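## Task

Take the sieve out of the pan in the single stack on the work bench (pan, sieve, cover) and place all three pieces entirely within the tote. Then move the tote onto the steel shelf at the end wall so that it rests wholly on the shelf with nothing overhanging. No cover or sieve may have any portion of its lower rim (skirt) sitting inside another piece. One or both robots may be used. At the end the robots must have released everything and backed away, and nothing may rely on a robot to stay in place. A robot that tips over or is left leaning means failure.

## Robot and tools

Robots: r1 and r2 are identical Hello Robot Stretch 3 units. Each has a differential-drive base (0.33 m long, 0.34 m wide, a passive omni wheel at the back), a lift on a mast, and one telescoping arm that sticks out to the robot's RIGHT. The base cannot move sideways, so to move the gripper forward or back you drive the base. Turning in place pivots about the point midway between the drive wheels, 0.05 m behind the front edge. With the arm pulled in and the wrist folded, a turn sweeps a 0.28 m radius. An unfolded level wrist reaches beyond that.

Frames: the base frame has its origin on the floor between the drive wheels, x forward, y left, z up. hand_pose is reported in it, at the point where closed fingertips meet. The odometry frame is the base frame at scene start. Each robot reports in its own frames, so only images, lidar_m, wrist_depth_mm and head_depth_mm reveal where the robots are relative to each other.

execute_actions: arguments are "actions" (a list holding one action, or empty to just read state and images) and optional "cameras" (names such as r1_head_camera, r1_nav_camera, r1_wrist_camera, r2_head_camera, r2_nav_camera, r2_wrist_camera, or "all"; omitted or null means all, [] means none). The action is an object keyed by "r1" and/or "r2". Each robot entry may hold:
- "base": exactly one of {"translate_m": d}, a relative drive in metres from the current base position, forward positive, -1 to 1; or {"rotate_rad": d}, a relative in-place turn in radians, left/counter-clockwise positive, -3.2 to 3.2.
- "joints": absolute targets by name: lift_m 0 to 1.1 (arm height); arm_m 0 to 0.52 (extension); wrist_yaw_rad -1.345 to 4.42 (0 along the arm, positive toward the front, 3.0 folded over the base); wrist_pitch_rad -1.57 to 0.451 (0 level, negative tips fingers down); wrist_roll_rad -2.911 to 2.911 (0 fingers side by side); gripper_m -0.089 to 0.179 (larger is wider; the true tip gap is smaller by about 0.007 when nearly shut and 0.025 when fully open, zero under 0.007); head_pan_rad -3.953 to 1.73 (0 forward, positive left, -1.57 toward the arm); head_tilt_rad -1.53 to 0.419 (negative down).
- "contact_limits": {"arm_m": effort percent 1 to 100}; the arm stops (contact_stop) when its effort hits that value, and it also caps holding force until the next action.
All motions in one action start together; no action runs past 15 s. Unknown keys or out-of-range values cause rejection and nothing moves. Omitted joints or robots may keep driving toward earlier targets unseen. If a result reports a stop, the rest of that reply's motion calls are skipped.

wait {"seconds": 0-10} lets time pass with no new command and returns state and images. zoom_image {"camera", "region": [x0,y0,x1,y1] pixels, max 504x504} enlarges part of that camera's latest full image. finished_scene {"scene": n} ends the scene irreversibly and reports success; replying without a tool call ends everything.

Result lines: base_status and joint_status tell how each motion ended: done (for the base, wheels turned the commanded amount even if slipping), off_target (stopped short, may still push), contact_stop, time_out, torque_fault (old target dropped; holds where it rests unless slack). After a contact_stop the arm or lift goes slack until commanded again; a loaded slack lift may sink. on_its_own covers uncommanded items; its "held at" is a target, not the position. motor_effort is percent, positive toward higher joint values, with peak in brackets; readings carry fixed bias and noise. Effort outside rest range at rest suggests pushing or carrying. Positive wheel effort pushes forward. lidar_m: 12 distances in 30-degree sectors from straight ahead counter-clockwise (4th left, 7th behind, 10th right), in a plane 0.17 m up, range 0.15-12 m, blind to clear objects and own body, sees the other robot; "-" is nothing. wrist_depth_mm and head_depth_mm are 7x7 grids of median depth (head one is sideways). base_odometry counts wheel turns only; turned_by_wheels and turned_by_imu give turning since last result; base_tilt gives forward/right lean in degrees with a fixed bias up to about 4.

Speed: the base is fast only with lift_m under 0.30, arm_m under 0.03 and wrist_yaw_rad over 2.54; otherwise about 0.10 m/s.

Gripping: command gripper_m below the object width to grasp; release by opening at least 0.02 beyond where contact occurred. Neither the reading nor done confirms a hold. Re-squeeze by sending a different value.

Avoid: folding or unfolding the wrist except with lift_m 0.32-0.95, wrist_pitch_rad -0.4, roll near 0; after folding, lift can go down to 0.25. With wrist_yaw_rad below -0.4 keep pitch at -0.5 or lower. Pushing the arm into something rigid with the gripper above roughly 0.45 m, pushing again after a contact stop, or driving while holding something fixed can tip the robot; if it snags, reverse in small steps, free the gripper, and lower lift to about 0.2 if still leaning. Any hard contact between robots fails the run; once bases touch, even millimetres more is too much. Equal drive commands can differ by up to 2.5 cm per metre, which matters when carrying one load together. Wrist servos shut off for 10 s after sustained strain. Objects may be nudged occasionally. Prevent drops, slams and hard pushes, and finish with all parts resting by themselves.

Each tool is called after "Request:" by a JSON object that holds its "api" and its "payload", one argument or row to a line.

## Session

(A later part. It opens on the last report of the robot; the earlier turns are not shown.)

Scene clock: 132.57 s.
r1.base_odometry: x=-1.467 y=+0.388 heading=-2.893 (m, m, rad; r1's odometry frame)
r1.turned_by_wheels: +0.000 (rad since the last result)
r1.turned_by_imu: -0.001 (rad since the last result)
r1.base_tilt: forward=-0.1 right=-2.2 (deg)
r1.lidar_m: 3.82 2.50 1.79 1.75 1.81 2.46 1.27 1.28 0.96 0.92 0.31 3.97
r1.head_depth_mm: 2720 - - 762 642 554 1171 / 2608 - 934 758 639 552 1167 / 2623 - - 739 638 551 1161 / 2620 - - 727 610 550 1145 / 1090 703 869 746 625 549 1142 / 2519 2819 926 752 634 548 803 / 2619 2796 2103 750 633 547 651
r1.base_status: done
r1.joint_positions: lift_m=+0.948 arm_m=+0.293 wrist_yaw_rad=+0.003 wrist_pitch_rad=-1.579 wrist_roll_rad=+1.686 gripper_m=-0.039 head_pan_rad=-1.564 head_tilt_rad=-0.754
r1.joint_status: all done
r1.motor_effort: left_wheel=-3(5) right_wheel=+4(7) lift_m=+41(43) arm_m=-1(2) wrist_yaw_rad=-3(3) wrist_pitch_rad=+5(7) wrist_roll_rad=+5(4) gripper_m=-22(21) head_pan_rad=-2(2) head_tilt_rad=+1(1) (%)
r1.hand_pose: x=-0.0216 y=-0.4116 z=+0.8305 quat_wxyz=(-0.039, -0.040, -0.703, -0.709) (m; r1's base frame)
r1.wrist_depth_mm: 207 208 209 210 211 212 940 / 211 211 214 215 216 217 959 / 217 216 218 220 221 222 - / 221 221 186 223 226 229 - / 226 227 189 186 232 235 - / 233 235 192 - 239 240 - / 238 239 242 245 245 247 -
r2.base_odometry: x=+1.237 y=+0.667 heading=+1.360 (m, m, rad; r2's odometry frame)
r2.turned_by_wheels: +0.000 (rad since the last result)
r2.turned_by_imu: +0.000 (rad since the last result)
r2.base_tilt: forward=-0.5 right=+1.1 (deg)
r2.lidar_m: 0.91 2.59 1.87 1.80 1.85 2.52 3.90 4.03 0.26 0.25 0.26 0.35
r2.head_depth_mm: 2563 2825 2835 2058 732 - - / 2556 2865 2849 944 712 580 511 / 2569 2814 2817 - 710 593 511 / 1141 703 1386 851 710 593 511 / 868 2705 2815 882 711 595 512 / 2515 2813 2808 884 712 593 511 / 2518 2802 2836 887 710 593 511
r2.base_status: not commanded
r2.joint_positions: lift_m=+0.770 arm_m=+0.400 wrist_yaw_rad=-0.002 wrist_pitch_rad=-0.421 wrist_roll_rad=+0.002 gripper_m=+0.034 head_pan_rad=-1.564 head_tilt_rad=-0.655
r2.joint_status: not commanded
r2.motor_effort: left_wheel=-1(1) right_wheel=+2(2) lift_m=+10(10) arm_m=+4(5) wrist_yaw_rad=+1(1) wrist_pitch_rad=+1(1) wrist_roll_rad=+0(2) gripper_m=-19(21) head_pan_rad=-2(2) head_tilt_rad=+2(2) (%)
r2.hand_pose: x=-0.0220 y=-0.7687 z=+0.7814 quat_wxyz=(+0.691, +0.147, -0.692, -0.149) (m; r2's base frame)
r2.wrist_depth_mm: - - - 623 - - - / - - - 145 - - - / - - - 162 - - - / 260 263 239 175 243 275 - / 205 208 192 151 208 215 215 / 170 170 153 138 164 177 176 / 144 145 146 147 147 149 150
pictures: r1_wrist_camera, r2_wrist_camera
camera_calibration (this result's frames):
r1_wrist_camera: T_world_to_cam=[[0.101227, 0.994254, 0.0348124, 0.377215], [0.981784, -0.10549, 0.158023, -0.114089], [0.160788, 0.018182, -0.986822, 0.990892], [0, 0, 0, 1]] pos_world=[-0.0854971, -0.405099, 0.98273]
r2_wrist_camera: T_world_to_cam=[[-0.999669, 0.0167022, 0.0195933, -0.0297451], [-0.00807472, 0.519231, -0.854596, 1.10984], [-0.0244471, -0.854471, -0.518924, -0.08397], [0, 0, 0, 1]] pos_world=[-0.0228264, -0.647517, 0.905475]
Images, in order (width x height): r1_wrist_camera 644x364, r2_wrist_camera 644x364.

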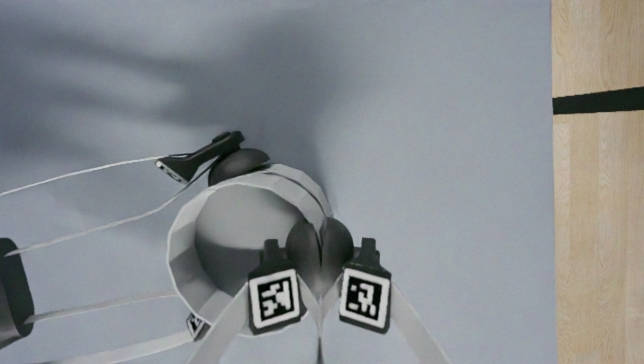

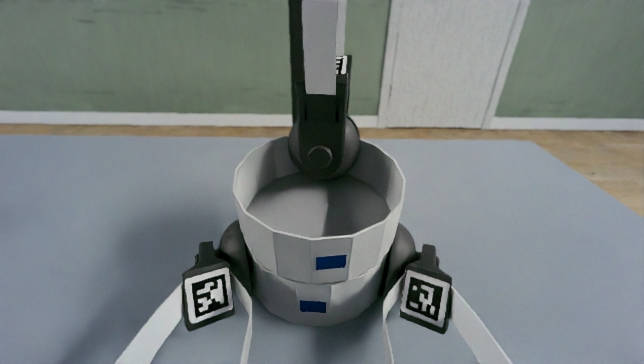

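Request:
{"api": "execute_actions", "payload": {
  "actions": [
    {"r1":{"joints":{"lift_m":0.935}}}
  ],
  "cameras": ["r1_wrist_camera","r2_wrist_camera"]
}}

Request:
{"api": "execute_actions", "payload": {
  "actions": [
    {"r2":{"joints":{"gripper_m":0.11}}}
  ],
  "cameras": []
}}

Request:
{"api": "execute_actions", "payload": {
  "actions": [
    {"r2":{"joints":{"arm_m":0.415}}}
  ],
  "cameras": ["r1_wrist_camera","r2_wrist_camera"]
}}

Scene clock: 136.07 s.
r1.base_odometry: x=-1.467 y=+0.388 heading=-2.893 (m, m, rad; r1's odometry frame)
r1.turned_by_wheels: +0.000 (rad since the last result)
r1.turned_by_imu: -0.001 (rad since the last result)
r1.base_tilt: forward=-0.2 right=-2.2 (deg)
r1.lidar_m: 3.81 2.51 1.78 1.75 1.81 2.47 1.26 1.28 0.96 0.92 0.31 3.98
r1.head_depth_mm: 2706 - - 752 627 553 1171 / 2689 - 908 752 640 553 1163 / 2627 - - 740 639 551 1171 / 2666 - - 738 611 549 1145 / 1088 705 884 735 624 550 1141 / 2536 2813 929 752 634 548 803 / 2636 2823 2119 751 632 546 651
r1.base_status: not commanded
r1.joint_positions: lift_m=+0.935 arm_m=+0.293 wrist_yaw_rad=+0.003 wrist_pitch_rad=-1.579 wrist_roll_rad=+1.689 gripper_m=-0.039 head_pan_rad=-1.564 head_tilt_rad=-0.754
r1.joint_status: all done
r1.motor_effort: left_wheel=-2(4) right_wheel=+4(4) lift_m=+26(34) arm_m=+2(2) wrist_yaw_rad=-4(3) wrist_pitch_rad=+5(5) wrist_roll_rad=+4(5) gripper_m=-26(26) head_pan_rad=-2(1) head_tilt_rad=+1(1) (%)
r1.hand_pose: x=-0.0216 y=-0.4112 z=+0.8181 quat_wxyz=(-0.040, -0.041, -0.703, -0.709) (m; r1's base frame)
r1.wrist_depth_mm: 195 196 196 198 198 202 904 / 199 200 202 203 204 205 949 / 204 204 204 208 210 211 969 / 209 210 176 211 214 215 - / 214 215 179 183 220 222 - / 220 219 184 - 228 228 - / 225 225 184 231 232 234 -
r2.base_odometry: x=+1.237 y=+0.667 heading=+1.360 (m, m, rad; r2's odometry frame)
r2.turned_by_wheels: +0.000 (rad since the last result)
r2.turned_by_imu: +0.001 (rad since the last result)
r2.base_tilt: forward=-0.5 right=+1.0 (deg)
r2.lidar_m: 0.91 2.59 1.87 1.80 1.84 2.51 3.90 4.04 0.26 0.25 0.26 0.35
r2.head_depth_mm: 2583 2850 2803 2054 728 - - / 2556 2859 2816 950 711 580 511 / 2547 2885 2807 - 710 594 509 / 2469 703 1379 853 708 595 511 / 918 2741 2817 882 711 593 510 / 2527 2830 2831 885 709 595 512 / 2522 2784 2819 886 713 594 511
r2.base_status: not commanded
r2.joint_positions: lift_m=+0.770 arm_m=+0.400 wrist_yaw_rad=-0.002 wrist_pitch_rad=-0.423 wrist_roll_rad=+0.001 gripper_m=+0.034 head_pan_rad=-1.564 head_tilt_rad=-0.655
r2.joint_status: not commanded
r2.motor_effort: left_wheel=-1(2) right_wheel=+3(3) lift_m=+11(10) arm_m=+3(4) wrist_yaw_rad=+1(1) wrist_pitch_rad=+2(2) wrist_roll_rad=+0(0) gripper_m=-19(18) head_pan_rad=-2(2) head_tilt_rad=+2(3) (%)
r2.hand_pose: x=-0.0220 y=-0.7686 z=+0.7812 quat_wxyz=(+0.691, +0.148, -0.691, -0.149) (m; r2's base frame)
r2.wrist_depth_mm: - - - 612 - - - / - - - 181 - - - / - - - 177 - - - / 260 263 239 182 257 275 - / 205 206 195 126 208 215 217 / 169 171 152 139 165 176 178 / 145 145 146 147 147 150 150
pictures: r1_wrist_camera, r2_wrist_camera
camera_calibration (this result's frames):
r1_wrist_camera: T_world_to_cam=[[0.10423, 0.993919, 0.0354979, 0.376571], [0.981466, -0.108564, 0.157921, -0.113258], [0.160814, 0.0183799, -0.986814, 0.978653], [0, 0, 0, 1]] pos_world=[-0.0854729, -0.404565, 0.970266]
r2_wrist_camera: T_world_to_cam=[[-0.999652, 0.0161109, 0.0208694, -0.0311928], [-0.00944132, 0.520317, -0.853921, 1.10979], [-0.0246161, -0.853821, -0.519984, -0.0826556], [0, 0, 0, 1]] pos_world=[-0.0227387, -0.647514, 0.905346]
Images, in order (width x height): r1_wrist_camera 644x364, r2_wrist_camera 644x364.

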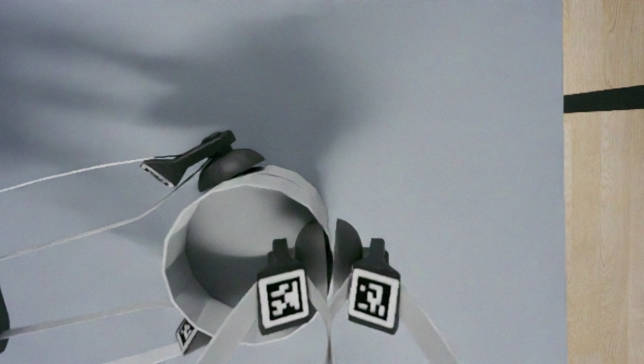

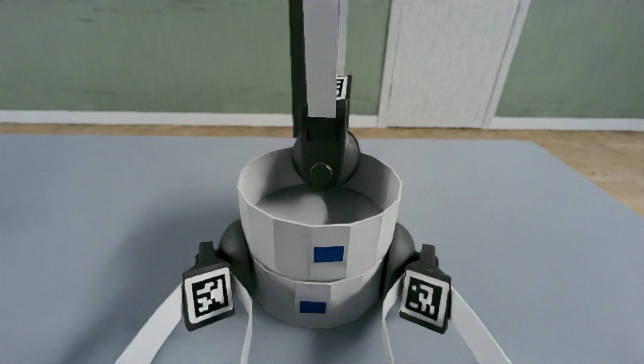

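Scene clock: 137.33 s.
r1.base_odometry: x=-1.467 y=+0.388 heading=-2.893 (m, m, rad; r1's odometry frame)
r1.turned_by_wheels: +0.000 (rad since the last result)
r1.turned_by_imu: +0.000 (rad since the last result)
r1.base_tilt: forward=-0.2 right=-2.2 (deg)
r1.lidar_m: 3.80 2.50 1.79 1.75 1.81 2.47 1.26 1.27 0.96 0.92 0.31 3.97
r1.head_depth_mm: 2693 - - 752 628 553 1171 / 2694 - 906 749 640 551 1173 / 2668 - - 740 627 551 1170 / 2664 - - 719 614 549 1145 / 1082 705 886 736 624 549 1138 / 2525 2824 926 754 634 548 803 / 2629 2807 2118 750 633 547 652
r1.base_status: not commanded
r1.joint_positions: lift_m=+0.935 arm_m=+0.293 wrist_yaw_rad=+0.003 wrist_pitch_rad=-1.578 wrist_roll_rad=+1.692 gripper_m=-0.039 head_pan_rad=-1.564 head_tilt_rad=-0.754
r1.joint_status: not commanded
r1.motor_effort: left_wheel=-2(2) right_wheel=+3(3) lift_m=+30(30) arm_m=+2(2) wrist_yaw_rad=-3(4) wrist_pitch_rad=+5(5) wrist_roll_rad=+3(4) gripper_m=-22(26) head_pan_rad=-3(2) head_tilt_rad=+2(1) (%)
r1.hand_pose: x=-0.0216 y=-0.4114 z=+0.8179 quat_wxyz=(-0.042, -0.042, -0.703, -0.709) (m; r1's base frame)
r1.wrist_depth_mm: 195 195 198 198 199 199 949 / 200 200 202 202 203 206 922 / 203 204 204 208 209 211 977 / 210 210 181 212 214 215 - / 215 216 183 216 220 222 - / 221 220 186 - 226 226 - / 224 227 190 230 231 233 -
r2.base_odometry: x=+1.237 y=+0.667 heading=+1.360 (m, m, rad; r2's odometry frame)
r2.turned_by_wheels: +0.000 (rad since the last result)
r2.turned_by_imu: +0.000 (rad since the last result)
r2.base_tilt: forward=-0.5 right=+1.0 (deg)
r2.lidar_m: 0.92 2.59 1.87 1.79 1.85 2.51 3.89 4.04 0.26 0.25 0.26 0.35
r2.head_depth_mm: 2566 2811 2818 2063 728 - - / 2575 2830 2838 951 711 580 510 / 2555 2847 2801 - 707 592 510 / 2470 701 1373 852 708 593 510 / 917 2748 2847 884 710 592 511 / 2488 2808 2794 882 707 593 511 / 2516 2791 2781 880 711 594 511
r2.base_status: not commanded
r2.joint_positions: lift_m=+0.770 arm_m=+0.400 wrist_yaw_rad=+0.000 wrist_pitch_rad=-0.415 wrist_roll_rad=+0.001 gripper_m=+0.110 head_pan_rad=-1.564 head_tilt_rad=-0.655
r2.joint_status: all done
r2.motor_effort: left_wheel=-2(2) right_wheel=+2(3) lift_m=+10(10) arm_m=+4(4) wrist_yaw_rad=+0(1) wrist_pitch_rad=-2(3) wrist_roll_rad=+0(0) gripper_m=+2(83) head_pan_rad=-2(2) head_tilt_rad=+3(3) (%)
r2.hand_pose: x=-0.0215 y=-0.7695 z=+0.7828 quat_wxyz=(+0.692, +0.146, -0.692, -0.146) (m; r2's base frame)
r2.wrist_depth_mm: - - - 170 - - - / - - - 650 - - - / - - - 166 - - - / 267 266 254 172 275 279 - / 208 208 176 161 205 215 218 / 171 175 148 125 164 177 178 / 145 142 147 140 148 149 151
pictures: none
No camera images: the call's "cameras" was empty. Leave "cameras" out to get every camera's image.

Scene clock: 138.27 s.
r1.base_odometry: x=-1.467 y=+0.388 heading=-2.893 (m, m, rad; r1's odometry frame)
r1.turned_by_wheels: +0.000 (rad since the last result)
r1.turned_by_imu: +0.000 (rad since the last result)
r1.base_tilt: forward=-0.4 right=-2.1 (deg)
r1.lidar_m: 3.80 2.51 1.78 1.75 1.81 2.47 1.26 1.27 0.96 0.93 0.31 3.96
r1.head_depth_mm: 2695 - - 751 626 554 1177 / 2683 - 908 749 641 551 1171 / 2660 - - 738 628 550 1169 / 2659 - - 735 614 550 1151 / 1089 722 700 736 621 550 1140 / 2523 2821 925 751 634 548 802 / 2655 2811 2109 752 632 546 652
r1.base_status: not commanded
r1.joint_positions: lift_m=+0.935 arm_m=+0.293 wrist_yaw_rad=+0.003 wrist_pitch_rad=-1.578 wrist_roll_rad=+1.692 gripper_m=-0.039 head_pan_rad=-1.564 head_tilt_rad=-0.754
r1.joint_status: not commanded
r1.motor_effort: left_wheel=-2(2) right_wheel=+3(2) lift_m=+30(30) arm_m=+2(1) wrist_yaw_rad=-4(3) wrist_pitch_rad=+5(4) wrist_roll_rad=+2(3) gripper_m=-21(21) head_pan_rad=-3(2) head_tilt_rad=+2(1) (%)
r1.hand_pose: x=-0.0216 y=-0.4114 z=+0.8179 quat_wxyz=(-0.042, -0.042, -0.703, -0.709) (m; r1's base frame)
r1.wrist_depth_mm: 195 195 197 198 199 200 945 / 200 198 202 202 204 206 958 / 204 205 174 208 209 209 982 / 209 211 180 212 214 215 - / 214 215 182 216 220 221 - / 220 221 185 - 225 227 - / 223 228 186 230 232 233 -
r2.base_odometry: x=+1.237 y=+0.667 heading=+1.360 (m, m, rad; r2's odometry frame)
r2.turned_by_wheels: +0.000 (rad since the last result)
r2.turned_by_imu: +0.000 (rad since the last result)
r2.base_tilt: forward=-0.4 right=+1.0 (deg)
r2.lidar_m: 0.91 2.59 1.87 1.79 1.85 2.51 3.89 4.04 0.26 0.25 0.26 0.35
r2.head_depth_mm: 2594 2797 2803 2052 731 - - / 2581 2865 2842 947 - 579 511 / 2565 2810 2923 - 711 593 510 / 2450 703 1405 - 707 592 511 / 921 2749 2875 883 710 594 510 / 2506 2830 2836 883 713 593 511 / 2555 2769 2833 884 710 595 510
r2.base_status: not commanded
r2.joint_positions: lift_m=+0.770 arm_m=+0.415 wrist_yaw_rad=+0.000 wrist_pitch_rad=-0.416 wrist_roll_rad=+0.001 gripper_m=+0.110 head_pan_rad=-1.564 head_tilt_rad=-0.655
r2.joint_status: all done
r2.motor_effort: left_wheel=-2(2) right_wheel=+3(3) lift_m=+10(10) arm_m=+6(7) wrist_yaw_rad=+1(0) wrist_pitch_rad=-1(2) wrist_roll_rad=+0(1) gripper_m=+0(1) head_pan_rad=-2(2) head_tilt_rad=+3(3) (%)
r2.hand_pose: x=-0.0215 y=-0.7843 z=+0.7827 quat_wxyz=(+0.692, +0.146, -0.692, -0.146) (m; r2's base frame)
r2.wrist_depth_mm: - - - 156 - - - / - - - 637 - - - / - - - 132 - - - / 263 267 272 152 275 278 - / 208 209 159 161 167 217 219 / 172 175 117 106 127 178 177 / 145 143 139 118 145 148 151
pictures: r1_wrist_camera, r2_wrist_camera
camera_calibration (this result's frames):
r1_wrist_camera: T_world_to_cam=[[0.107609, 0.993597, 0.0344145, 0.377679], [0.981096, -0.111728, 0.158014, -0.11465], [0.160847, 0.0167602, -0.986837, 0.977853], [0, 0, 0, 1]] pos_world=[-0.0854442, -0.40446, 0.9701]
r2_wrist_camera: T_world_to_cam=[[-0.999685, 0.014053, 0.0207741, -0.0320192], [-0.0105835, 0.514569, -0.857383, 1.11743], [-0.0227386, -0.857334, -0.514259, -0.102464], [0, 0, 0, 1]] pos_world=[-0.0225128, -0.662389, 0.906034]
Images, in order (width x height): r1_wrist_camera 644x364, r2_wrist_camera 644x364.

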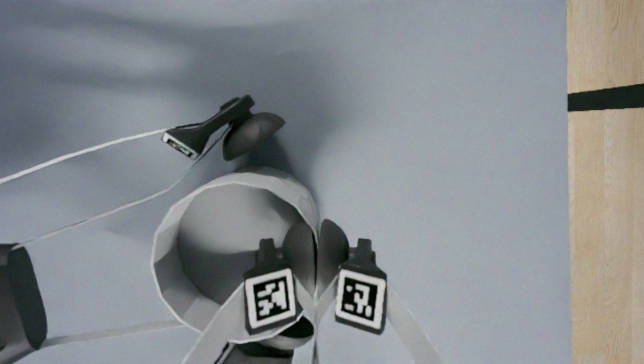

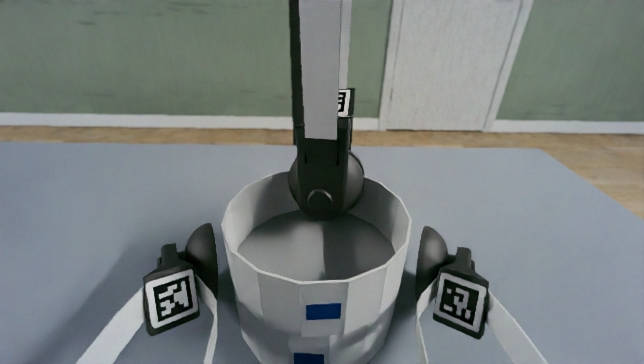

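Request:
{"api": "execute_actions", "payload": {
  "actions": [
    {"r2":{"joints":{"arm_m":0.406,"gripper_m":0.03}}}
  ],
  "cameras": ["r1_wrist_camera","r2_wrist_camera"]
}}

Request:
{"api": "execute_actions", "payload": {
  "actions": [
    {"r1":{"base":{"translate_m":0.01},"joints":{"wrist_roll_rad":1.95}}}
  ],
  "cameras": ["r1_wrist_camera","r2_wrist_camera"]
}}

Scene clock: 140.20 s.
r1.base_odometry: x=-1.467 y=+0.388 heading=-2.893 (m, m, rad; r1's odometry frame)
r1.turned_by_wheels: +0.000 (rad since the last result)
r1.turned_by_imu: +0.000 (rad since the last result)
r1.base_tilt: forward=-0.2 right=-2.0 (deg)
r1.lidar_m: 3.81 2.51 1.79 1.75 1.81 2.46 1.26 1.28 0.96 0.92 0.31 3.95
r1.head_depth_mm: 2724 - - 751 628 553 1170 / 2701 - 908 750 640 553 1173 / 2672 - - 739 629 551 1169 / 2671 - - 736 608 550 1145 / 1087 727 855 734 622 548 1142 / 2516 2837 926 752 634 548 802 / 2657 2762 2113 751 632 548 651
r1.base_status: not commanded
r1.joint_positions: lift_m=+0.935 arm_m=+0.293 wrist_yaw_rad=+0.003 wrist_pitch_rad=-1.565 wrist_roll_rad=+1.693 gripper_m=-0.039 head_pan_rad=-1.564 head_tilt_rad=-0.754
r1.joint_status: not commanded
r1.motor_effort: left_wheel=-2(1) right_wheel=+3(3) lift_m=+30(30) arm_m=+2(2) wrist_yaw_rad=-4(3) wrist_pitch_rad=-3(4) wrist_roll_rad=+2(2) gripper_m=-22(23) head_pan_rad=-2(2) head_tilt_rad=+1(1) (%)
r1.hand_pose: x=-0.0216 y=-0.4148 z=+0.8176 quat_wxyz=(-0.042, -0.042, -0.708, -0.704) (m; r1's base frame)
r1.wrist_depth_mm: 196 197 196 198 199 198 923 / 201 201 202 203 203 204 948 / 206 207 204 206 208 208 957 / 211 211 179 212 213 214 995 / 218 214 181 216 218 218 - / 222 222 185 - 223 225 - / 229 229 231 232 231 230 -
r2.base_odometry: x=+1.237 y=+0.667 heading=+1.360 (m, m, rad; r2's odometry frame)
r2.turned_by_wheels: +0.000 (rad since the last result)
r2.turned_by_imu: +0.000 (rad since the last result)
r2.base_tilt: forward=-0.4 right=+1.0 (deg)
r2.lidar_m: 0.91 2.59 1.87 1.79 1.86 2.50 3.90 4.03 0.26 0.25 0.26 0.35
r2.head_depth_mm: 2576 2871 2851 2074 729 - - / 2563 2783 2852 948 709 579 509 / 2551 2806 2970 - 708 594 511 / 2458 701 1402 - 710 592 510 / 913 2716 2841 878 709 594 510 / 2520 2784 2877 883 710 594 510 / 2522 2778 2796 883 711 595 511
r2.base_status: not commanded
r2.joint_positions: lift_m=+0.770 arm_m=+0.406 wrist_yaw_rad=+0.000 wrist_pitch_rad=-0.418 wrist_roll_rad=+0.001 gripper_m=+0.031 head_pan_rad=-1.564 head_tilt_rad=-0.655
r2.joint_status: all done
r2.motor_effort: left_wheel=-2(2) right_wheel=+2(3) lift_m=+10(10) arm_m=-4(5) wrist_yaw_rad=-1(0) wrist_pitch_rad=-1(3) wrist_roll_rad=+0(0) gripper_m=-23(95) head_pan_rad=-3(2) head_tilt_rad=+3(3) (%)
r2.hand_pose: x=-0.0214 y=-0.7758 z=+0.7822 quat_wxyz=(+0.692, +0.147, -0.692, -0.147) (m; r2's base frame)
r2.wrist_depth_mm: - - - 160 - - - / - - - 639 - - - / - - - 137 - - - / 261 263 264 155 274 276 - / 208 208 158 159 182 214 217 / 170 171 117 108 121 176 177 / 145 145 142 124 144 149 149
pictures: r1_wrist_camera, r2_wrist_camera
camera_calibration (this result's frames):
r1_wrist_camera: T_world_to_cam=[[0.108118, 0.993909, 0.0213534, 0.391855], [0.981033, -0.110144, 0.159507, -0.115549], [0.160887, 0.00370281, -0.986966, 0.972279], [0, 0, 0, 1]] pos_world=[-0.0854364, -0.405796, 0.969669]
r2_wrist_camera: T_world_to_cam=[[-0.999689, 0.0136105, 0.0208805, -0.0324739], [-0.0108601, 0.516185, -0.856408, 1.11318], [-0.0224343, -0.856369, -0.515877, -0.0933776], [0, 0, 0, 1]] pos_world=[-0.0224694, -0.654129, 0.905839]
Images, in order (width x height): r1_wrist_camera 644x364, r2_wrist_camera 644x364.

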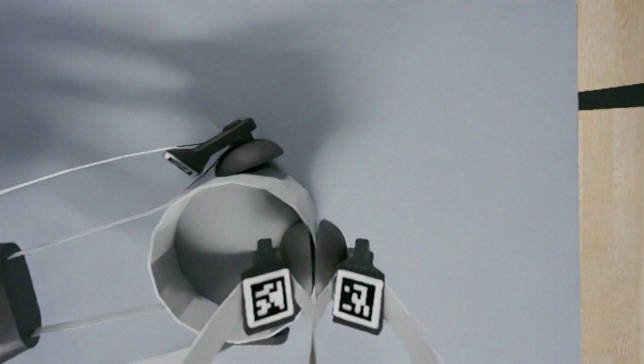

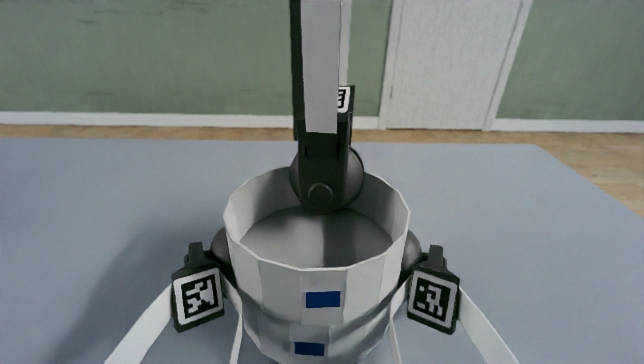

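Scene clock: 141.33 s.
r1.base_odometry: x=-1.477 y=+0.385 heading=-2.893 (m, m, rad; r1's odometry frame)
r1.turned_by_wheels: +0.000 (rad since the last result)
r1.turned_by_imu: -0.001 (rad since the last result)
r1.base_tilt: forward=-0.2 right=-2.1 (deg)
r1.lidar_m: 3.79 2.51 1.79 1.75 1.81 2.47 1.28 1.28 0.96 0.92 0.31 3.96
r1.head_depth_mm: 2728 - - 750 626 553 1176 / 2702 - 910 740 640 551 1169 / 2640 - 905 720 637 551 1170 / 2666 - - - 609 550 1146 / 1087 727 844 744 627 548 1145 / 2560 2852 926 754 633 549 749 / 2649 2790 2178 771 633 547 625
r1.base_status: done
r1.joint_positions: lift_m=+0.935 arm_m=+0.293 wrist_yaw_rad=+0.004 wrist_pitch_rad=-1.572 wrist_roll_rad=+1.936 gripper_m=-0.039 head_pan_rad=-1.564 head_tilt_rad=-0.754
r1.joint_status: all done
r1.motor_effort: left_wheel=-4(5) right_wheel=+6(6) lift_m=+30(30) arm_m=+2(2) wrist_yaw_rad=-4(5) wrist_pitch_rad=+1(4) wrist_roll_rad=+5(7) gripper_m=-19(21) head_pan_rad=-2(1) head_tilt_rad=+1(2) (%)
r1.hand_pose: x=-0.0216 y=-0.4130 z=+0.8177 quat_wxyz=(-0.127, -0.128, -0.695, -0.696) (m; r1's base frame)
r1.wrist_depth_mm: 196 196 196 197 198 199 887 / 201 200 201 201 203 204 944 / 205 205 204 209 208 210 986 / 210 210 178 211 213 214 - / 214 216 181 216 219 218 - / 222 219 185 - 224 227 229 / 227 227 183 231 232 232 235
r2.base_odometry: x=+1.237 y=+0.667 heading=+1.360 (m, m, rad; r2's odometry frame)
r2.turned_by_wheels: +0.000 (rad since the last result)
r2.turned_by_imu: +0.000 (rad since the last result)
r2.base_tilt: forward=-0.5 right=+1.1 (deg)
r2.lidar_m: 0.91 2.59 1.87 1.80 1.86 2.50 3.88 4.03 0.26 0.25 0.26 0.35
r2.head_depth_mm: 2595 2785 2809 2053 732 - - / 2570 2821 2818 946 710 579 510 / 2550 2805 2856 - 707 593 510 / 1148 703 1187 - 710 595 512 / 1036 2769 2803 881 710 591 510 / 2545 2782 2855 880 710 593 509 / 2510 2792 2854 886 711 593 511
r2.base_status: not commanded
r2.joint_positions: lift_m=+0.770 arm_m=+0.406 wrist_yaw_rad=-0.003 wrist_pitch_rad=-0.421 wrist_roll_rad=+0.002 gripper_m=+0.034 head_pan_rad=-1.564 head_tilt_rad=-0.655
r2.joint_status: not commanded
r2.motor_effort: left_wheel=-2(2) right_wheel=+3(3) lift_m=+10(10) arm_m=-3(6) wrist_yaw_rad=+1(1) wrist_pitch_rad=+1(1) wrist_roll_rad=+0(0) gripper_m=-21(23) head_pan_rad=-2(2) head_tilt_rad=+2(2) (%)
r2.hand_pose: x=-0.0221 y=-0.7752 z=+0.7816 quat_wxyz=(+0.691, +0.147, -0.692, -0.149) (m; r2's base frame)
r2.wrist_depth_mm: - - - 132 - - - / - - - 148 - - - / - - - 144 - - - / 262 263 253 153 257 274 - / 208 207 165 158 185 215 216 / 169 171 127 115 128 175 177 / 145 145 142 131 144 149 149
pictures: r1_wrist_camera, r2_wrist_camera
camera_calibration (this result's frames):
r1_wrist_camera: T_world_to_cam=[[0.343193, 0.938852, 0.0278579, 0.367104], [0.925847, -0.343137, 0.158317, -0.21185], [0.158195, -0.0285411, -0.986995, 0.959078], [0, 0, 0, 1]] pos_world=[-0.0815689, -0.389976, 0.969918]
r2_wrist_camera: T_world_to_cam=[[-0.999654, 0.0171471, 0.0199614, -0.0297169], [-0.00817463, 0.518676, -0.854932, 1.11317], [-0.0250131, -0.854799, -0.518356, -0.0901536], [0, 0, 0, 1]] pos_world=[-0.0228619, -0.653926, 0.905543]
Images, in order (width x height): r1_wrist_camera 644x364, r2_wrist_camera 644x364.

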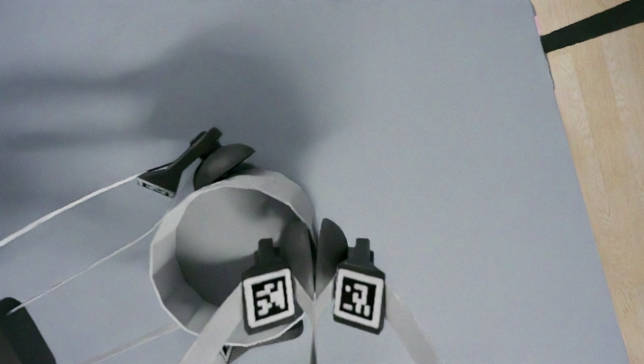

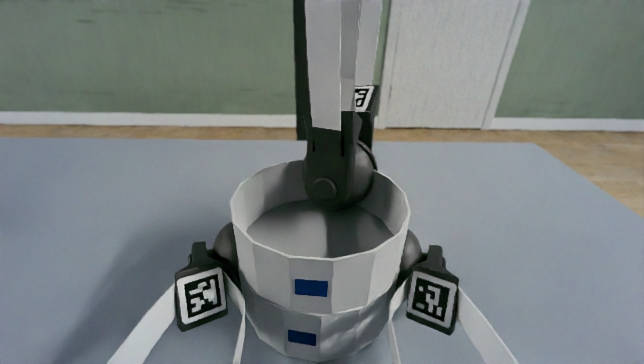

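Request:
{"api": "execute_actions", "payload": {
  "actions": [
    {"r1":{"base":{"translate_m":0.008},"joints":{"wrist_roll_rad":2.1,"arm_m":0.302}}}
  ],
  "cameras": ["r1_wrist_camera","r2_wrist_camera"]
}}

Scene clock: 144.03 s.
r1.base_odometry: x=-1.485 y=+0.383 heading=-2.893 (m, m, rad; r1's odometry frame)
r1.turned_by_wheels: +0.000 (rad since the last result)
r1.turned_by_imu: -0.001 (rad since the last result)
r1.base_tilt: forward=-0.1 right=-2.1 (deg)
r1.lidar_m: 3.79 2.51 1.79 1.75 1.81 2.47 1.28 1.29 0.96 0.92 0.30 3.96
r1.head_depth_mm: 2709 - - 760 634 554 1173 / 2669 - 909 750 640 551 1168 / 2648 - 905 721 627 551 1165 / 2636 - - 677 609 550 1145 / 1085 742 883 754 629 548 1144 / 2579 2824 926 752 636 548 710 / 2650 2793 2250 772 633 546 655
r1.base_status: done
r1.joint_positions: lift_m=+0.935 arm_m=+0.301 wrist_yaw_rad=+0.004 wrist_pitch_rad=-1.579 wrist_roll_rad=+2.085 gripper_m=-0.039 head_pan_rad=-1.564 head_tilt_rad=-0.754
r1.joint_status: all done
r1.motor_effort: left_wheel=-5(7) right_wheel=+9(10) lift_m=+30(29) arm_m=+6(7) wrist_yaw_rad=-4(5) wrist_pitch_rad=+5(6) wrist_roll_rad=+5(5) gripper_m=-24(23) head_pan_rad=-2(2) head_tilt_rad=+1(1) (%)
r1.hand_pose: x=-0.0215 y=-0.4197 z=+0.8179 quat_wxyz=(-0.177, -0.179, -0.681, -0.687) (m; r1's base frame)
r1.wrist_depth_mm: 195 197 196 197 200 201 938 / 198 200 201 202 204 205 946 / 205 205 206 208 210 211 972 / 209 208 179 211 214 216 218 / 213 214 180 184 219 221 222 / 218 219 186 - 224 227 228 / 225 227 181 230 231 231 234
r2.base_odometry: x=+1.237 y=+0.667 heading=+1.360 (m, m, rad; r2's odometry frame)
r2.turned_by_wheels: +0.000 (rad since the last result)
r2.turned_by_imu: +0.000 (rad since the last result)
r2.base_tilt: forward=-0.5 right=+0.9 (deg)
r2.lidar_m: 0.91 2.59 1.87 1.80 1.85 2.51 3.90 4.05 0.26 0.25 0.26 0.35
r2.head_depth_mm: 2568 2842 2816 2070 728 - - / 2573 2808 2811 953 709 579 509 / 2554 2787 2816 - 707 593 511 / 1091 697 1368 854 710 594 510 / 1046 2786 2824 882 713 593 511 / 2525 2802 2830 885 711 593 510 / 2552 2794 2834 885 709 594 513
r2.base_status: not commanded
r2.joint_positions: lift_m=+0.770 arm_m=+0.406 wrist_yaw_rad=-0.013 wrist_pitch_rad=-0.422 wrist_roll_rad=+0.005 gripper_m=+0.034 head_pan_rad=-1.564 head_tilt_rad=-0.655
r2.joint_status: not commanded
r2.motor_effort: left_wheel=-4(5) right_wheel=+9(8) lift_m=+10(10) arm_m=+1(2) wrist_yaw_rad=+8(8) wrist_pitch_rad=+1(2) wrist_roll_rad=-3(2) gripper_m=-21(20) head_pan_rad=-2(2) head_tilt_rad=+3(3) (%)
r2.hand_pose: x=-0.0245 y=-0.7748 z=+0.7813 quat_wxyz=(+0.689, +0.143, -0.694, -0.153) (m; r2's base frame)
r2.wrist_depth_mm: - - - 604 - - - / - - - 647 - - - / - - - 145 - - - / 261 264 264 155 258 276 - / 207 208 172 159 184 212 215 / 171 172 129 115 130 175 177 / 145 145 143 132 144 149 149
pictures: r1_wrist_camera, r2_wrist_camera
camera_calibration (this result's frames):
r1_wrist_camera: T_world_to_cam=[[0.478375, 0.877501, 0.0339191, 0.345581], [0.864917, -0.477493, 0.154656, -0.268909], [0.151907, -0.0446464, -0.987386, 0.952489], [0, 0, 0, 1]] pos_world=[-0.077423, -0.389124, 0.970341]
r2_wrist_camera: T_world_to_cam=[[-0.999436, 0.0291694, 0.0166111, -0.0201382], [0.000966407, 0.519654, -0.854376, 1.11329], [-0.0335536, -0.853879, -0.519389, -0.088714], [0, 0, 0, 1]] pos_world=[-0.0241794, -0.653687, 0.905423]
Images, in order (width x height): r1_wrist_camera 644x364, r2_wrist_camera 644x364.

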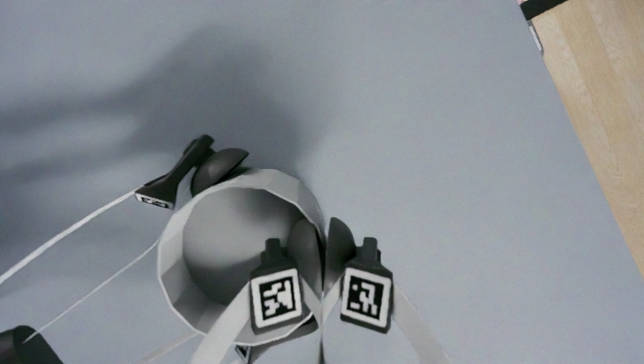

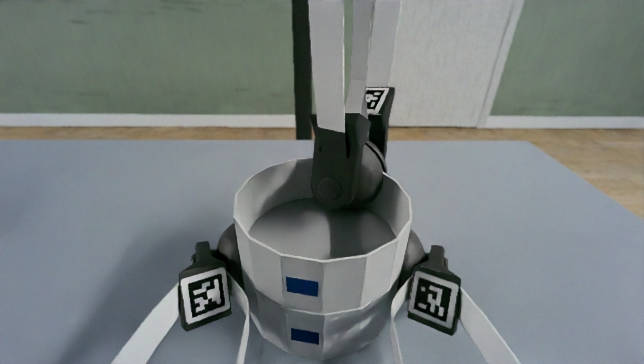

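Aligned. Lift.

Request:
{"api": "execute_actions", "payload": {
  "actions": [
    {"r1":{"joints":{"lift_m":0.965}}}
  ],
  "cameras": ["r2_wrist_camera"]
}}

Scene clock: 146.23 s.
r1.base_odometry: x=-1.485 y=+0.383 heading=-2.893 (m, m, rad; r1's odometry frame)
r1.turned_by_wheels: +0.000 (rad since the last result)
r1.turned_by_imu: +0.000 (rad since the last result)
r1.base_tilt: forward=-0.2 right=-2.1 (deg)
r1.lidar_m: 3.79 2.51 1.79 1.75 1.81 2.47 1.28 1.30 0.96 0.92 0.30 3.94
r1.head_depth_mm: 2640 - 879 762 642 553 1171 / 2595 2867 936 761 639 552 1171 / - - 969 739 622 551 1164 / 2587 - - 699 609 550 1140 / 1084 756 870 757 635 549 1146 / 2562 2814 924 752 633 547 709 / 2625 2787 2256 794 632 547 654
r1.base_status: not commanded
r1.joint_positions: lift_m=+0.965 arm_m=+0.302 wrist_yaw_rad=+0.002 wrist_pitch_rad=-1.569 wrist_roll_rad=+2.096 gripper_m=-0.039 head_pan_rad=-1.564 head_tilt_rad=-0.754
r1.joint_status: all done
r1.motor_effort: left_wheel=-3(7) right_wheel=+2(9) lift_m=+42(47) arm_m=+2(6) wrist_yaw_rad=-2(5) wrist_pitch_rad=-1(5) wrist_roll_rad=+1(5) gripper_m=-17(22) head_pan_rad=-2(2) head_tilt_rad=+2(2) (%)
r1.hand_pose: x=-0.0215 y=-0.4228 z=+0.8473 quat_wxyz=(-0.183, -0.183, -0.684, -0.683) (m; r1's base frame)
r1.wrist_depth_mm: 223 223 224 225 228 228 966 / 227 229 230 230 231 232 940 / 235 235 235 236 237 237 997 / 240 241 205 239 243 244 - / 246 248 209 248 250 253 255 / 251 253 214 - 257 258 260 / 170 260 261 263 263 260 265
r2.base_odometry: x=+1.237 y=+0.667 heading=+1.360 (m, m, rad; r2's odometry frame)
r2.turned_by_wheels: +0.000 (rad since the last result)
r2.turned_by_imu: +0.001 (rad since the last result)
r2.base_tilt: forward=-0.4 right=+1.0 (deg)
r2.lidar_m: 0.91 2.59 1.87 1.80 1.85 2.50 3.90 4.04 0.26 0.25 0.26 0.35
r2.head_depth_mm: 2569 2821 2787 2088 728 - - / 2566 2821 2815 947 710 579 509 / 2530 2752 2825 - 709 593 509 / 665 724 1361 - 709 593 510 / 1005 2811 2839 880 708 592 510 / 2533 2808 2839 883 712 594 510 / 2524 2773 2784 886 710 594 511
r2.base_status: not commanded
r2.joint_positions: lift_m=+0.770 arm_m=+0.406 wrist_yaw_rad=-0.001 wrist_pitch_rad=-0.420 wrist_roll_rad=+0.000 gripper_m=+0.034 head_pan_rad=-1.564 head_tilt_rad=-0.655
r2.joint_status: not commanded
r2.motor_effort: left_wheel=-2(5) right_wheel=+3(9) lift_m=+10(10) arm_m=+1(3) wrist_yaw_rad=+0(8) wrist_pitch_rad=+0(5) wrist_roll_rad=+1(2) gripper_m=-20(22) head_pan_rad=-2(2) head_tilt_rad=+3(3) (%)
r2.hand_pose: x=-0.0218 y=-0.7751 z=+0.7818 quat_wxyz=(+0.692, +0.147, -0.691, -0.148) (m; r2's base frame)
r2.wrist_depth_mm: - - - 611 - - - / - - - 666 - - - / - - - 321 330 - - / 261 263 252 176 260 277 - / 206 207 161 155 200 213 216 / 170 171 128 115 134 175 177 / 144 145 142 136 144 149 150
pictures: r2_wrist_camera
camera_calibration (this result's frames):
r2_wrist_camera: T_world_to_cam=[[-0.999658, 0.0149353, 0.0214817, -0.0322799], [-0.0106434, 0.517907, -0.855371, 1.11297], [-0.0239007, -0.855307, -0.517571, -0.0909305], [0, 0, 0, 1]] pos_world=[-0.0225964, -0.653704, 0.905629]
Images, in order (width x height): r2_wrist_camera 644x364.

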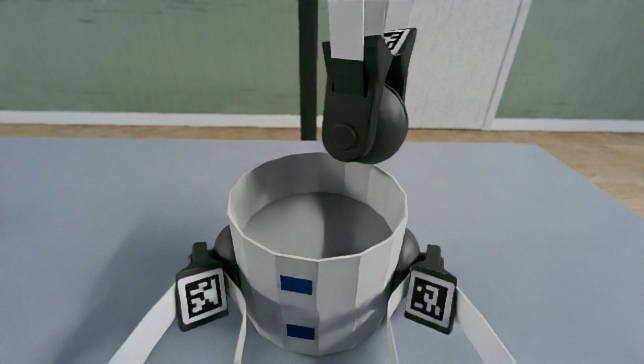

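Request:
{"api": "execute_actions", "payload": {
  "actions": [
    {"r1":{"base":{"translate_m":-0.022},"joints":{"wrist_roll_rad":1.57,"arm_m":0.293,"gripper_m":0.04}},"r2":{"joints":{"gripper_m":0.11}}}
  ],
  "cameras": ["r1_wrist_camera"]
}}

Request:
{"api": "execute_actions", "payload": {
  "actions": [
    {"r1":{"joints":{"lift_m":0.936}}}
  ],
  "cameras": ["r1_wrist_camera","r2_wrist_camera"]
}}

Scene clock: 149.47 s.
r1.base_odometry: x=-1.463 y=+0.389 heading=-2.893 (m, m, rad; r1's odometry frame)
r1.turned_by_wheels: +0.000 (rad since the last result)
r1.turned_by_imu: -0.001 (rad since the last result)
r1.base_tilt: forward=-0.2 right=-2.2 (deg)
r1.lidar_m: 3.82 2.50 1.79 1.75 1.82 2.46 1.26 1.27 0.96 0.92 0.32 3.98
r1.head_depth_mm: 2712 - 883 761 641 555 1175 / 2589 2868 970 760 639 552 1170 / - - 967 758 637 551 1167 / 2596 - - 736 609 549 1146 / 1100 729 844 754 621 548 1143 / 2546 2852 926 752 635 548 827 / 2645 2815 2116 749 634 546 625
r1.base_status: done
r1.joint_positions: lift_m=+0.965 arm_m=+0.293 wrist_yaw_rad=+0.002 wrist_pitch_rad=-1.568 wrist_roll_rad=+1.577 gripper_m=+0.040 head_pan_rad=-1.564 head_tilt_rad=-0.754
r1.joint_status: all done
r1.motor_effort: left_wheel=-1(5) right_wheel=+2(3) lift_m=+42(42) arm_m=-2(2) wrist_yaw_rad=-2(2) wrist_pitch_rad=-1(2) wrist_roll_rad=-2(4) gripper_m=+1(81) head_pan_rad=-2(2) head_tilt_rad=+1(1) (%)
r1.hand_pose: x=-0.0216 y=-0.4144 z=+0.8473 quat_wxyz=(-0.001, -0.002, -0.708, -0.707) (m; r1's base frame)
r1.wrist_depth_mm: 223 223 225 225 226 228 926 / 230 230 230 232 230 231 975 / 234 235 206 237 237 238 996 / 239 241 209 240 244 244 - / 212 247 212 215 249 250 - / 193 253 - 229 255 258 - / 258 259 264 263 264 264 -
r2.base_odometry: x=+1.237 y=+0.667 heading=+1.360 (m, m, rad; r2's odometry frame)
r2.turned_by_wheels: +0.000 (rad since the last result)
r2.turned_by_imu: +0.001 (rad since the last result)
r2.base_tilt: forward=-0.6 right=+1.0 (deg)
r2.lidar_m: 0.91 2.59 1.87 1.79 1.85 2.50 3.88 4.05 0.26 0.25 0.26 0.35
r2.head_depth_mm: 2582 2849 2818 2049 730 - - / 2564 2799 2845 950 709 579 512 / 2527 2797 2960 - 706 593 509 / 1078 730 2009 855 709 595 510 / 777 2741 2824 881 709 592 510 / 2527 2830 2860 885 707 592 510 / 2542 2824 2841 886 711 594 510
r2.base_status: not commanded
r2.joint_positions: lift_m=+0.770 arm_m=+0.406 wrist_yaw_rad=+0.000 wrist_pitch_rad=-0.415 wrist_roll_rad=+0.000 gripper_m=+0.110 head_pan_rad=-1.564 head_tilt_rad=-0.655
r2.joint_status: all done
r2.motor_effort: left_wheel=-2(2) right_wheel=+2(3) lift_m=+10(10) arm_m=+1(2) wrist_yaw_rad=+0(0) wrist_pitch_rad=-2(3) wrist_roll_rad=+0(0) gripper_m=+1(81) head_pan_rad=-2(2) head_tilt_rad=+3(2) (%)
r2.hand_pose: x=-0.0216 y=-0.7757 z=+0.7829 quat_wxyz=(+0.692, +0.146, -0.692, -0.146) (m; r2's base frame)
r2.wrist_depth_mm: - - - 593 - - - / - - - 109 - - - / - - - 115 - - - / 262 266 253 178 274 279 - / 207 209 174 162 197 217 219 / 171 172 139 121 159 178 178 / 145 142 143 139 146 150 150
pictures: r1_wrist_camera
camera_calibration (this result's frames):
r1_wrist_camera: T_world_to_cam=[[-0.00622764, 0.999674, 0.024751, 0.387897], [0.987284, 0.00221503, 0.158949, -0.0730701], [0.158842, 0.0254262, -0.986977, 1.01055], [0, 0, 0, 1]] pos_world=[-0.0859607, -0.413304, 0.999399]
Images, in order (width x height): r1_wrist_camera 644x364.

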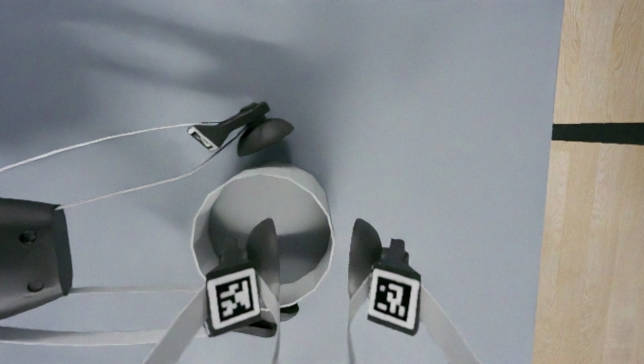

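Scene clock: 150.50 s.
r1.base_odometry: x=-1.463 y=+0.389 heading=-2.893 (m, m, rad; r1's odometry frame)
r1.turned_by_wheels: +0.000 (rad since the last result)
r1.turned_by_imu: +0.000 (rad since the last result)
r1.base_tilt: forward=-0.2 right=-2.2 (deg)
r1.lidar_m: 3.81 2.51 1.79 1.75 1.81 2.47 1.26 1.27 0.96 0.92 0.31 3.97
r1.head_depth_mm: 2723 - - 752 628 553 1172 / 2666 - 907 759 639 553 1169 / 2656 - - 738 637 551 1164 / 2676 - - 729 610 550 1147 / 1098 727 771 743 622 549 1137 / 2518 2833 927 753 635 547 824 / 2653 2821 2113 750 633 547 626
r1.base_status: not commanded
r1.joint_positions: lift_m=+0.936 arm_m=+0.293 wrist_yaw_rad=+0.002 wrist_pitch_rad=-1.568 wrist_roll_rad=+1.577 gripper_m=+0.040 head_pan_rad=-1.564 head_tilt_rad=-0.754
r1.joint_status: all done
r1.motor_effort: left_wheel=-1(1) right_wheel=+2(3) lift_m=+32(37) arm_m=-2(2) wrist_yaw_rad=-2(2) wrist_pitch_rad=-1(2) wrist_roll_rad=-3(2) gripper_m=+0(0) head_pan_rad=-2(2) head_tilt_rad=+1(1) (%)
r1.hand_pose: x=-0.0216 y=-0.4144 z=+0.8186 quat_wxyz=(-0.001, -0.002, -0.708, -0.707) (m; r1's base frame)
r1.wrist_depth_mm: 197 196 196 199 200 200 900 / 200 201 201 204 204 205 920 / 207 206 176 209 209 210 956 / 211 212 189 210 214 213 999 / 217 217 183 185 220 221 - / 223 222 - 187 225 227 - / 228 227 187 231 233 231 -
r2.base_odometry: x=+1.237 y=+0.667 heading=+1.360 (m, m, rad; r2's odometry frame)
r2.turned_by_wheels: +0.000 (rad since the last result)
r2.turned_by_imu: +0.000 (rad since the last result)
r2.base_tilt: forward=-0.6 right=+1.0 (deg)
r2.lidar_m: 0.91 2.59 1.87 1.79 1.86 2.51 3.90 4.02 0.26 0.25 0.26 0.35
r2.head_depth_mm: 2573 2861 2828 2061 728 - - / 2546 2797 2835 947 706 581 510 / 2555 2852 2959 - 709 594 511 / 2484 703 1449 852 709 595 509 / 920 2737 2695 882 709 595 511 / 2508 2785 2827 884 708 593 511 / 2508 2780 2815 883 710 593 511
r2.base_status: not commanded
r2.joint_positions: lift_m=+0.770 arm_m=+0.406 wrist_yaw_rad=+0.000 wrist_pitch_rad=-0.415 wrist_roll_rad=+0.000 gripper_m=+0.110 head_pan_rad=-1.564 head_tilt_rad=-0.655
r2.joint_status: not commanded
r2.motor_effort: left_wheel=-1(2) right_wheel=+3(2) lift_m=+10(10) arm_m=+1(1) wrist_yaw_rad=+0(0) wrist_pitch_rad=-2(2) wrist_roll_rad=+0(0) gripper_m=+2(0) head_pan_rad=-2(2) head_tilt_rad=+3(3) (%)
r2.hand_pose: x=-0.0216 y=-0.7757 z=+0.7829 quat_wxyz=(+0.692, +0.146, -0.692, -0.146) (m; r2's base frame)
r2.wrist_depth_mm: - - - 617 - - - / - - - 676 - - - / - - - 187 - - - / 264 267 255 131 275 282 - / 206 208 173 148 198 217 219 / 171 172 139 121 160 177 178 / 145 142 143 139 145 150 152
pictures: r1_wrist_camera, r2_wrist_camera
camera_calibration (this result's frames):
r1_wrist_camera: T_world_to_cam=[[-0.00630659, 0.999674, 0.0247511, 0.388604], [0.987284, 0.002293, 0.158949, -0.0684764], [0.15884, 0.0254388, -0.986977, 0.982229], [0, 0, 0, 1]] pos_world=[-0.0859608, -0.413307, 0.970702]
r2_wrist_camera: T_world_to_cam=[[-0.999669, 0.0142409, 0.0214156, -0.0326026], [-0.0110584, 0.513779, -0.857851, 1.11294], [-0.0232195, -0.857804, -0.513452, -0.0960328], [0, 0, 0, 1]] pos_world=[-0.0225144, -0.653716, 0.906123]
Images, in order (width x height): r1_wrist_camera 644x364, r2_wrist_camera 644x364.

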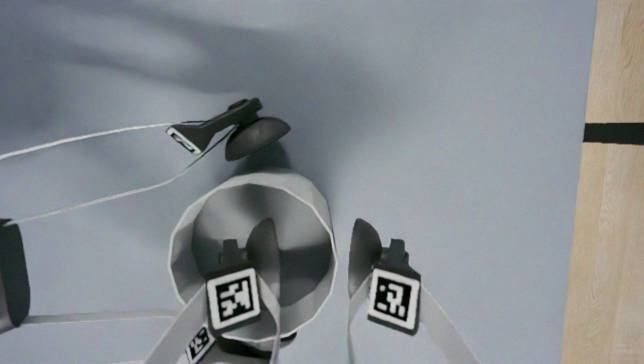

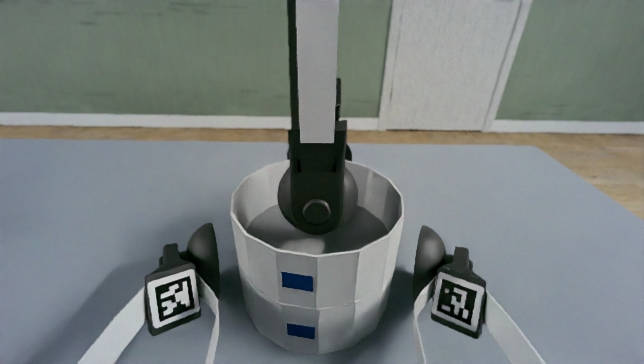

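Request:
{"api": "execute_actions", "payload": {
  "actions": [
    {"r1":{"joints":{"arm_m":0.286,"gripper_m":-0.05}}}
  ],
  "cameras": []
}}

Request:
{"api": "execute_actions", "payload": {
  "actions": [
    {"r1":{"joints":{"lift_m":0.96}}}
  ],
  "cameras": ["r2_wrist_camera"]
}}

Scene clock: 152.50 s.
r1.base_odometry: x=-1.463 y=+0.389 heading=-2.893 (m, m, rad; r1's odometry frame)
r1.turned_by_wheels: +0.000 (rad since the last result)
r1.turned_by_imu: -0.001 (rad since the last result)
r1.base_tilt: forward=-0.2 right=-2.1 (deg)
r1.lidar_m: 3.82 2.51 1.79 1.75 1.82 2.47 1.26 1.27 0.96 0.92 0.31 3.98
r1.head_depth_mm: 2719 - - 742 626 553 1175 / 2688 - 906 749 638 552 1168 / 2670 - - 738 637 551 1163 / 2673 - - 718 610 550 1148 / 1102 726 769 745 621 549 1146 / 2524 2829 926 752 633 548 825 / 2615 2811 2126 749 632 546 627
r1.base_status: not commanded
r1.joint_positions: lift_m=+0.936 arm_m=+0.286 wrist_yaw_rad=+0.002 wrist_pitch_rad=-1.568 wrist_roll_rad=+1.577 gripper_m=-0.049 head_pan_rad=-1.564 head_tilt_rad=-0.754
r1.joint_status: all done
r1.motor_effort: left_wheel=-2(1) right_wheel=+2(2) lift_m=+32(32) arm_m=-3(3) wrist_yaw_rad=-2(2) wrist_pitch_rad=-1(1) wrist_roll_rad=-2(2) gripper_m=-24(100) head_pan_rad=-2(2) head_tilt_rad=+2(2) (%)
r1.hand_pose: x=-0.0216 y=-0.4074 z=+0.8186 quat_wxyz=(-0.001, -0.002, -0.708, -0.707) (m; r1's base frame)
r1.wrist_depth_mm: 196 197 197 197 199 200 922 / 202 202 202 202 204 204 948 / 206 207 179 208 209 209 933 / 210 211 181 212 215 216 999 / 216 216 183 218 219 221 - / 222 222 187 - 224 225 - / 228 228 191 232 232 232 -
r2.base_odometry: x=+1.237 y=+0.667 heading=+1.360 (m, m, rad; r2's odometry frame)
r2.turned_by_wheels: +0.000 (rad since the last result)
r2.turned_by_imu: +0.000 (rad since the last result)
r2.base_tilt: forward=-0.6 right=+1.0 (deg)
r2.lidar_m: 0.91 2.59 1.87 1.79 1.86 2.51 3.90 4.03 0.26 0.25 0.26 0.35
r2.head_depth_mm: 2583 2847 2816 2047 730 - - / 2559 2811 2758 953 710 579 510 / 2588 2793 2961 - 707 593 510 / 2456 709 1432 853 709 593 510 / 924 2755 2730 884 709 594 510 / 2491 2825 2843 886 709 593 511 / 2560 2816 2832 883 712 593 510
r2.base_status: not commanded
r2.joint_positions: lift_m=+0.770 arm_m=+0.406 wrist_yaw_rad=+0.000 wrist_pitch_rad=-0.415 wrist_roll_rad=+0.000 gripper_m=+0.110 head_pan_rad=-1.564 head_tilt_rad=-0.655
r2.joint_status: not commanded
r2.motor_effort: left_wheel=-1(1) right_wheel=+3(2) lift_m=+10(10) arm_m=+1(1) wrist_yaw_rad=-1(0) wrist_pitch_rad=-2(2) wrist_roll_rad=+0(0) gripper_m=+1(0) head_pan_rad=-2(2) head_tilt_rad=+3(3) (%)
r2.hand_pose: x=-0.0216 y=-0.7757 z=+0.7829 quat_wxyz=(+0.692, +0.146, -0.692, -0.146) (m; r2's base frame)
r2.wrist_depth_mm: - - - 598 - - - / - - - - - - - / - - - 147 - - - / 265 266 253 167 275 280 - / 208 210 169 161 196 217 220 / 171 172 138 120 160 178 179 / 145 142 143 138 145 150 151
pictures: none
No camera images: the call's "cameras" was empty. Leave "cameras" out to get every camera's image.

Scene clock: 153.47 s.
r1.base_odometry: x=-1.463 y=+0.389 heading=-2.893 (m, m, rad; r1's odometry frame)
r1.turned_by_wheels: +0.000 (rad since the last result)
r1.turned_by_imu: +0.000 (rad since the last result)
r1.base_tilt: forward=-0.1 right=-2.2 (deg)
r1.lidar_m: 3.80 2.51 1.79 1.75 1.81 2.47 1.26 1.27 0.96 0.92 0.32 3.97
r1.head_depth_mm: 2666 - - 761 642 553 1171 / 2593 - 939 759 640 551 1172 / 2582 - - 747 635 551 1163 / 2620 - - 705 608 550 1149 / 1101 725 769 744 622 549 1147 / 2519 2818 925 751 635 548 826 / 2654 2796 2108 751 632 547 627
r1.base_status: not commanded
r1.joint_positions: lift_m=+0.960 arm_m=+0.286 wrist_yaw_rad=+0.002 wrist_pitch_rad=-1.566 wrist_roll_rad=+1.577 gripper_m=-0.046 head_pan_rad=-1.564 head_tilt_rad=-0.754
r1.joint_status: all done
r1.motor_effort: left_wheel=-2(1) right_wheel=+2(2) lift_m=+43(45) arm_m=-2(2) wrist_yaw_rad=-2(2) wrist_pitch_rad=-3(4) wrist_roll_rad=-2(2) gripper_m=-23(24) head_pan_rad=-2(3) head_tilt_rad=+2(2) (%)
r1.hand_pose: x=-0.0216 y=-0.4080 z=+0.8422 quat_wxyz=(-0.001, -0.002, -0.708, -0.706) (m; r1's base frame)
r1.wrist_depth_mm: 219 220 219 221 221 223 968 / 223 225 225 225 227 227 947 / 229 231 201 233 232 232 - / 237 235 190 235 237 239 - / 240 240 190 240 244 246 - / 248 246 192 - 250 251 - / 252 252 255 257 255 260 -
r2.base_odometry: x=+1.237 y=+0.667 heading=+1.360 (m, m, rad; r2's odometry frame)
r2.turned_by_wheels: +0.000 (rad since the last result)
r2.turned_by_imu: +0.000 (rad since the last result)
r2.base_tilt: forward=-0.5 right=+1.0 (deg)
r2.lidar_m: 0.91 2.58 1.87 1.79 1.85 2.51 3.90 4.01 0.26 0.25 0.26 0.35
r2.head_depth_mm: 2584 2826 2827 2073 728 - - / 2564 2819 2846 952 708 580 509 / 2596 2794 2986 - 710 593 510 / 1093 740 2006 853 708 593 510 / 781 2685 2843 882 709 592 509 / 2524 2803 2829 885 710 596 510 / 2544 2793 2846 886 709 595 512
r2.base_status: not commanded
r2.joint_positions: lift_m=+0.770 arm_m=+0.406 wrist_yaw_rad=+0.000 wrist_pitch_rad=-0.415 wrist_roll_rad=+0.000 gripper_m=+0.110 head_pan_rad=-1.564 head_tilt_rad=-0.655
r2.joint_status: not commanded
r2.motor_effort: left_wheel=-2(2) right_wheel=+2(2) lift_m=+10(10) arm_m=+1(2) wrist_yaw_rad=+0(0) wrist_pitch_rad=-2(2) wrist_roll_rad=+0(0) gripper_m=+2(0) head_pan_rad=-2(2) head_tilt_rad=+3(3) (%)
r2.hand_pose: x=-0.0216 y=-0.7757 z=+0.7829 quat_wxyz=(+0.692, +0.146, -0.692, -0.146) (m; r2's base frame)
r2.wrist_depth_mm: - - - 621 - - - / - - - 132 - - - / - - - 140 - - - / 263 265 164 162 250 277 - / 207 209 148 112 202 216 219 / 171 171 161 130 163 178 178 / 146 142 147 142 148 149 151
pictures: r2_wrist_camera
camera_calibration (this result's frames):
r2_wrist_camera: T_world_to_cam=[[-0.999669, 0.014241, 0.0214155, -0.0326025], [-0.0110583, 0.513779, -0.857851, 1.11294], [-0.0232195, -0.857804, -0.513452, -0.0960326], [0, 0, 0, 1]] pos_world=[-0.0225144, -0.653716, 0.906123]
Images, in order (width x height): r2_wrist_camera 644x364.

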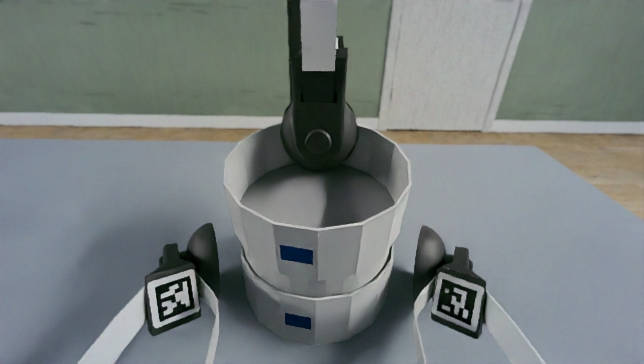

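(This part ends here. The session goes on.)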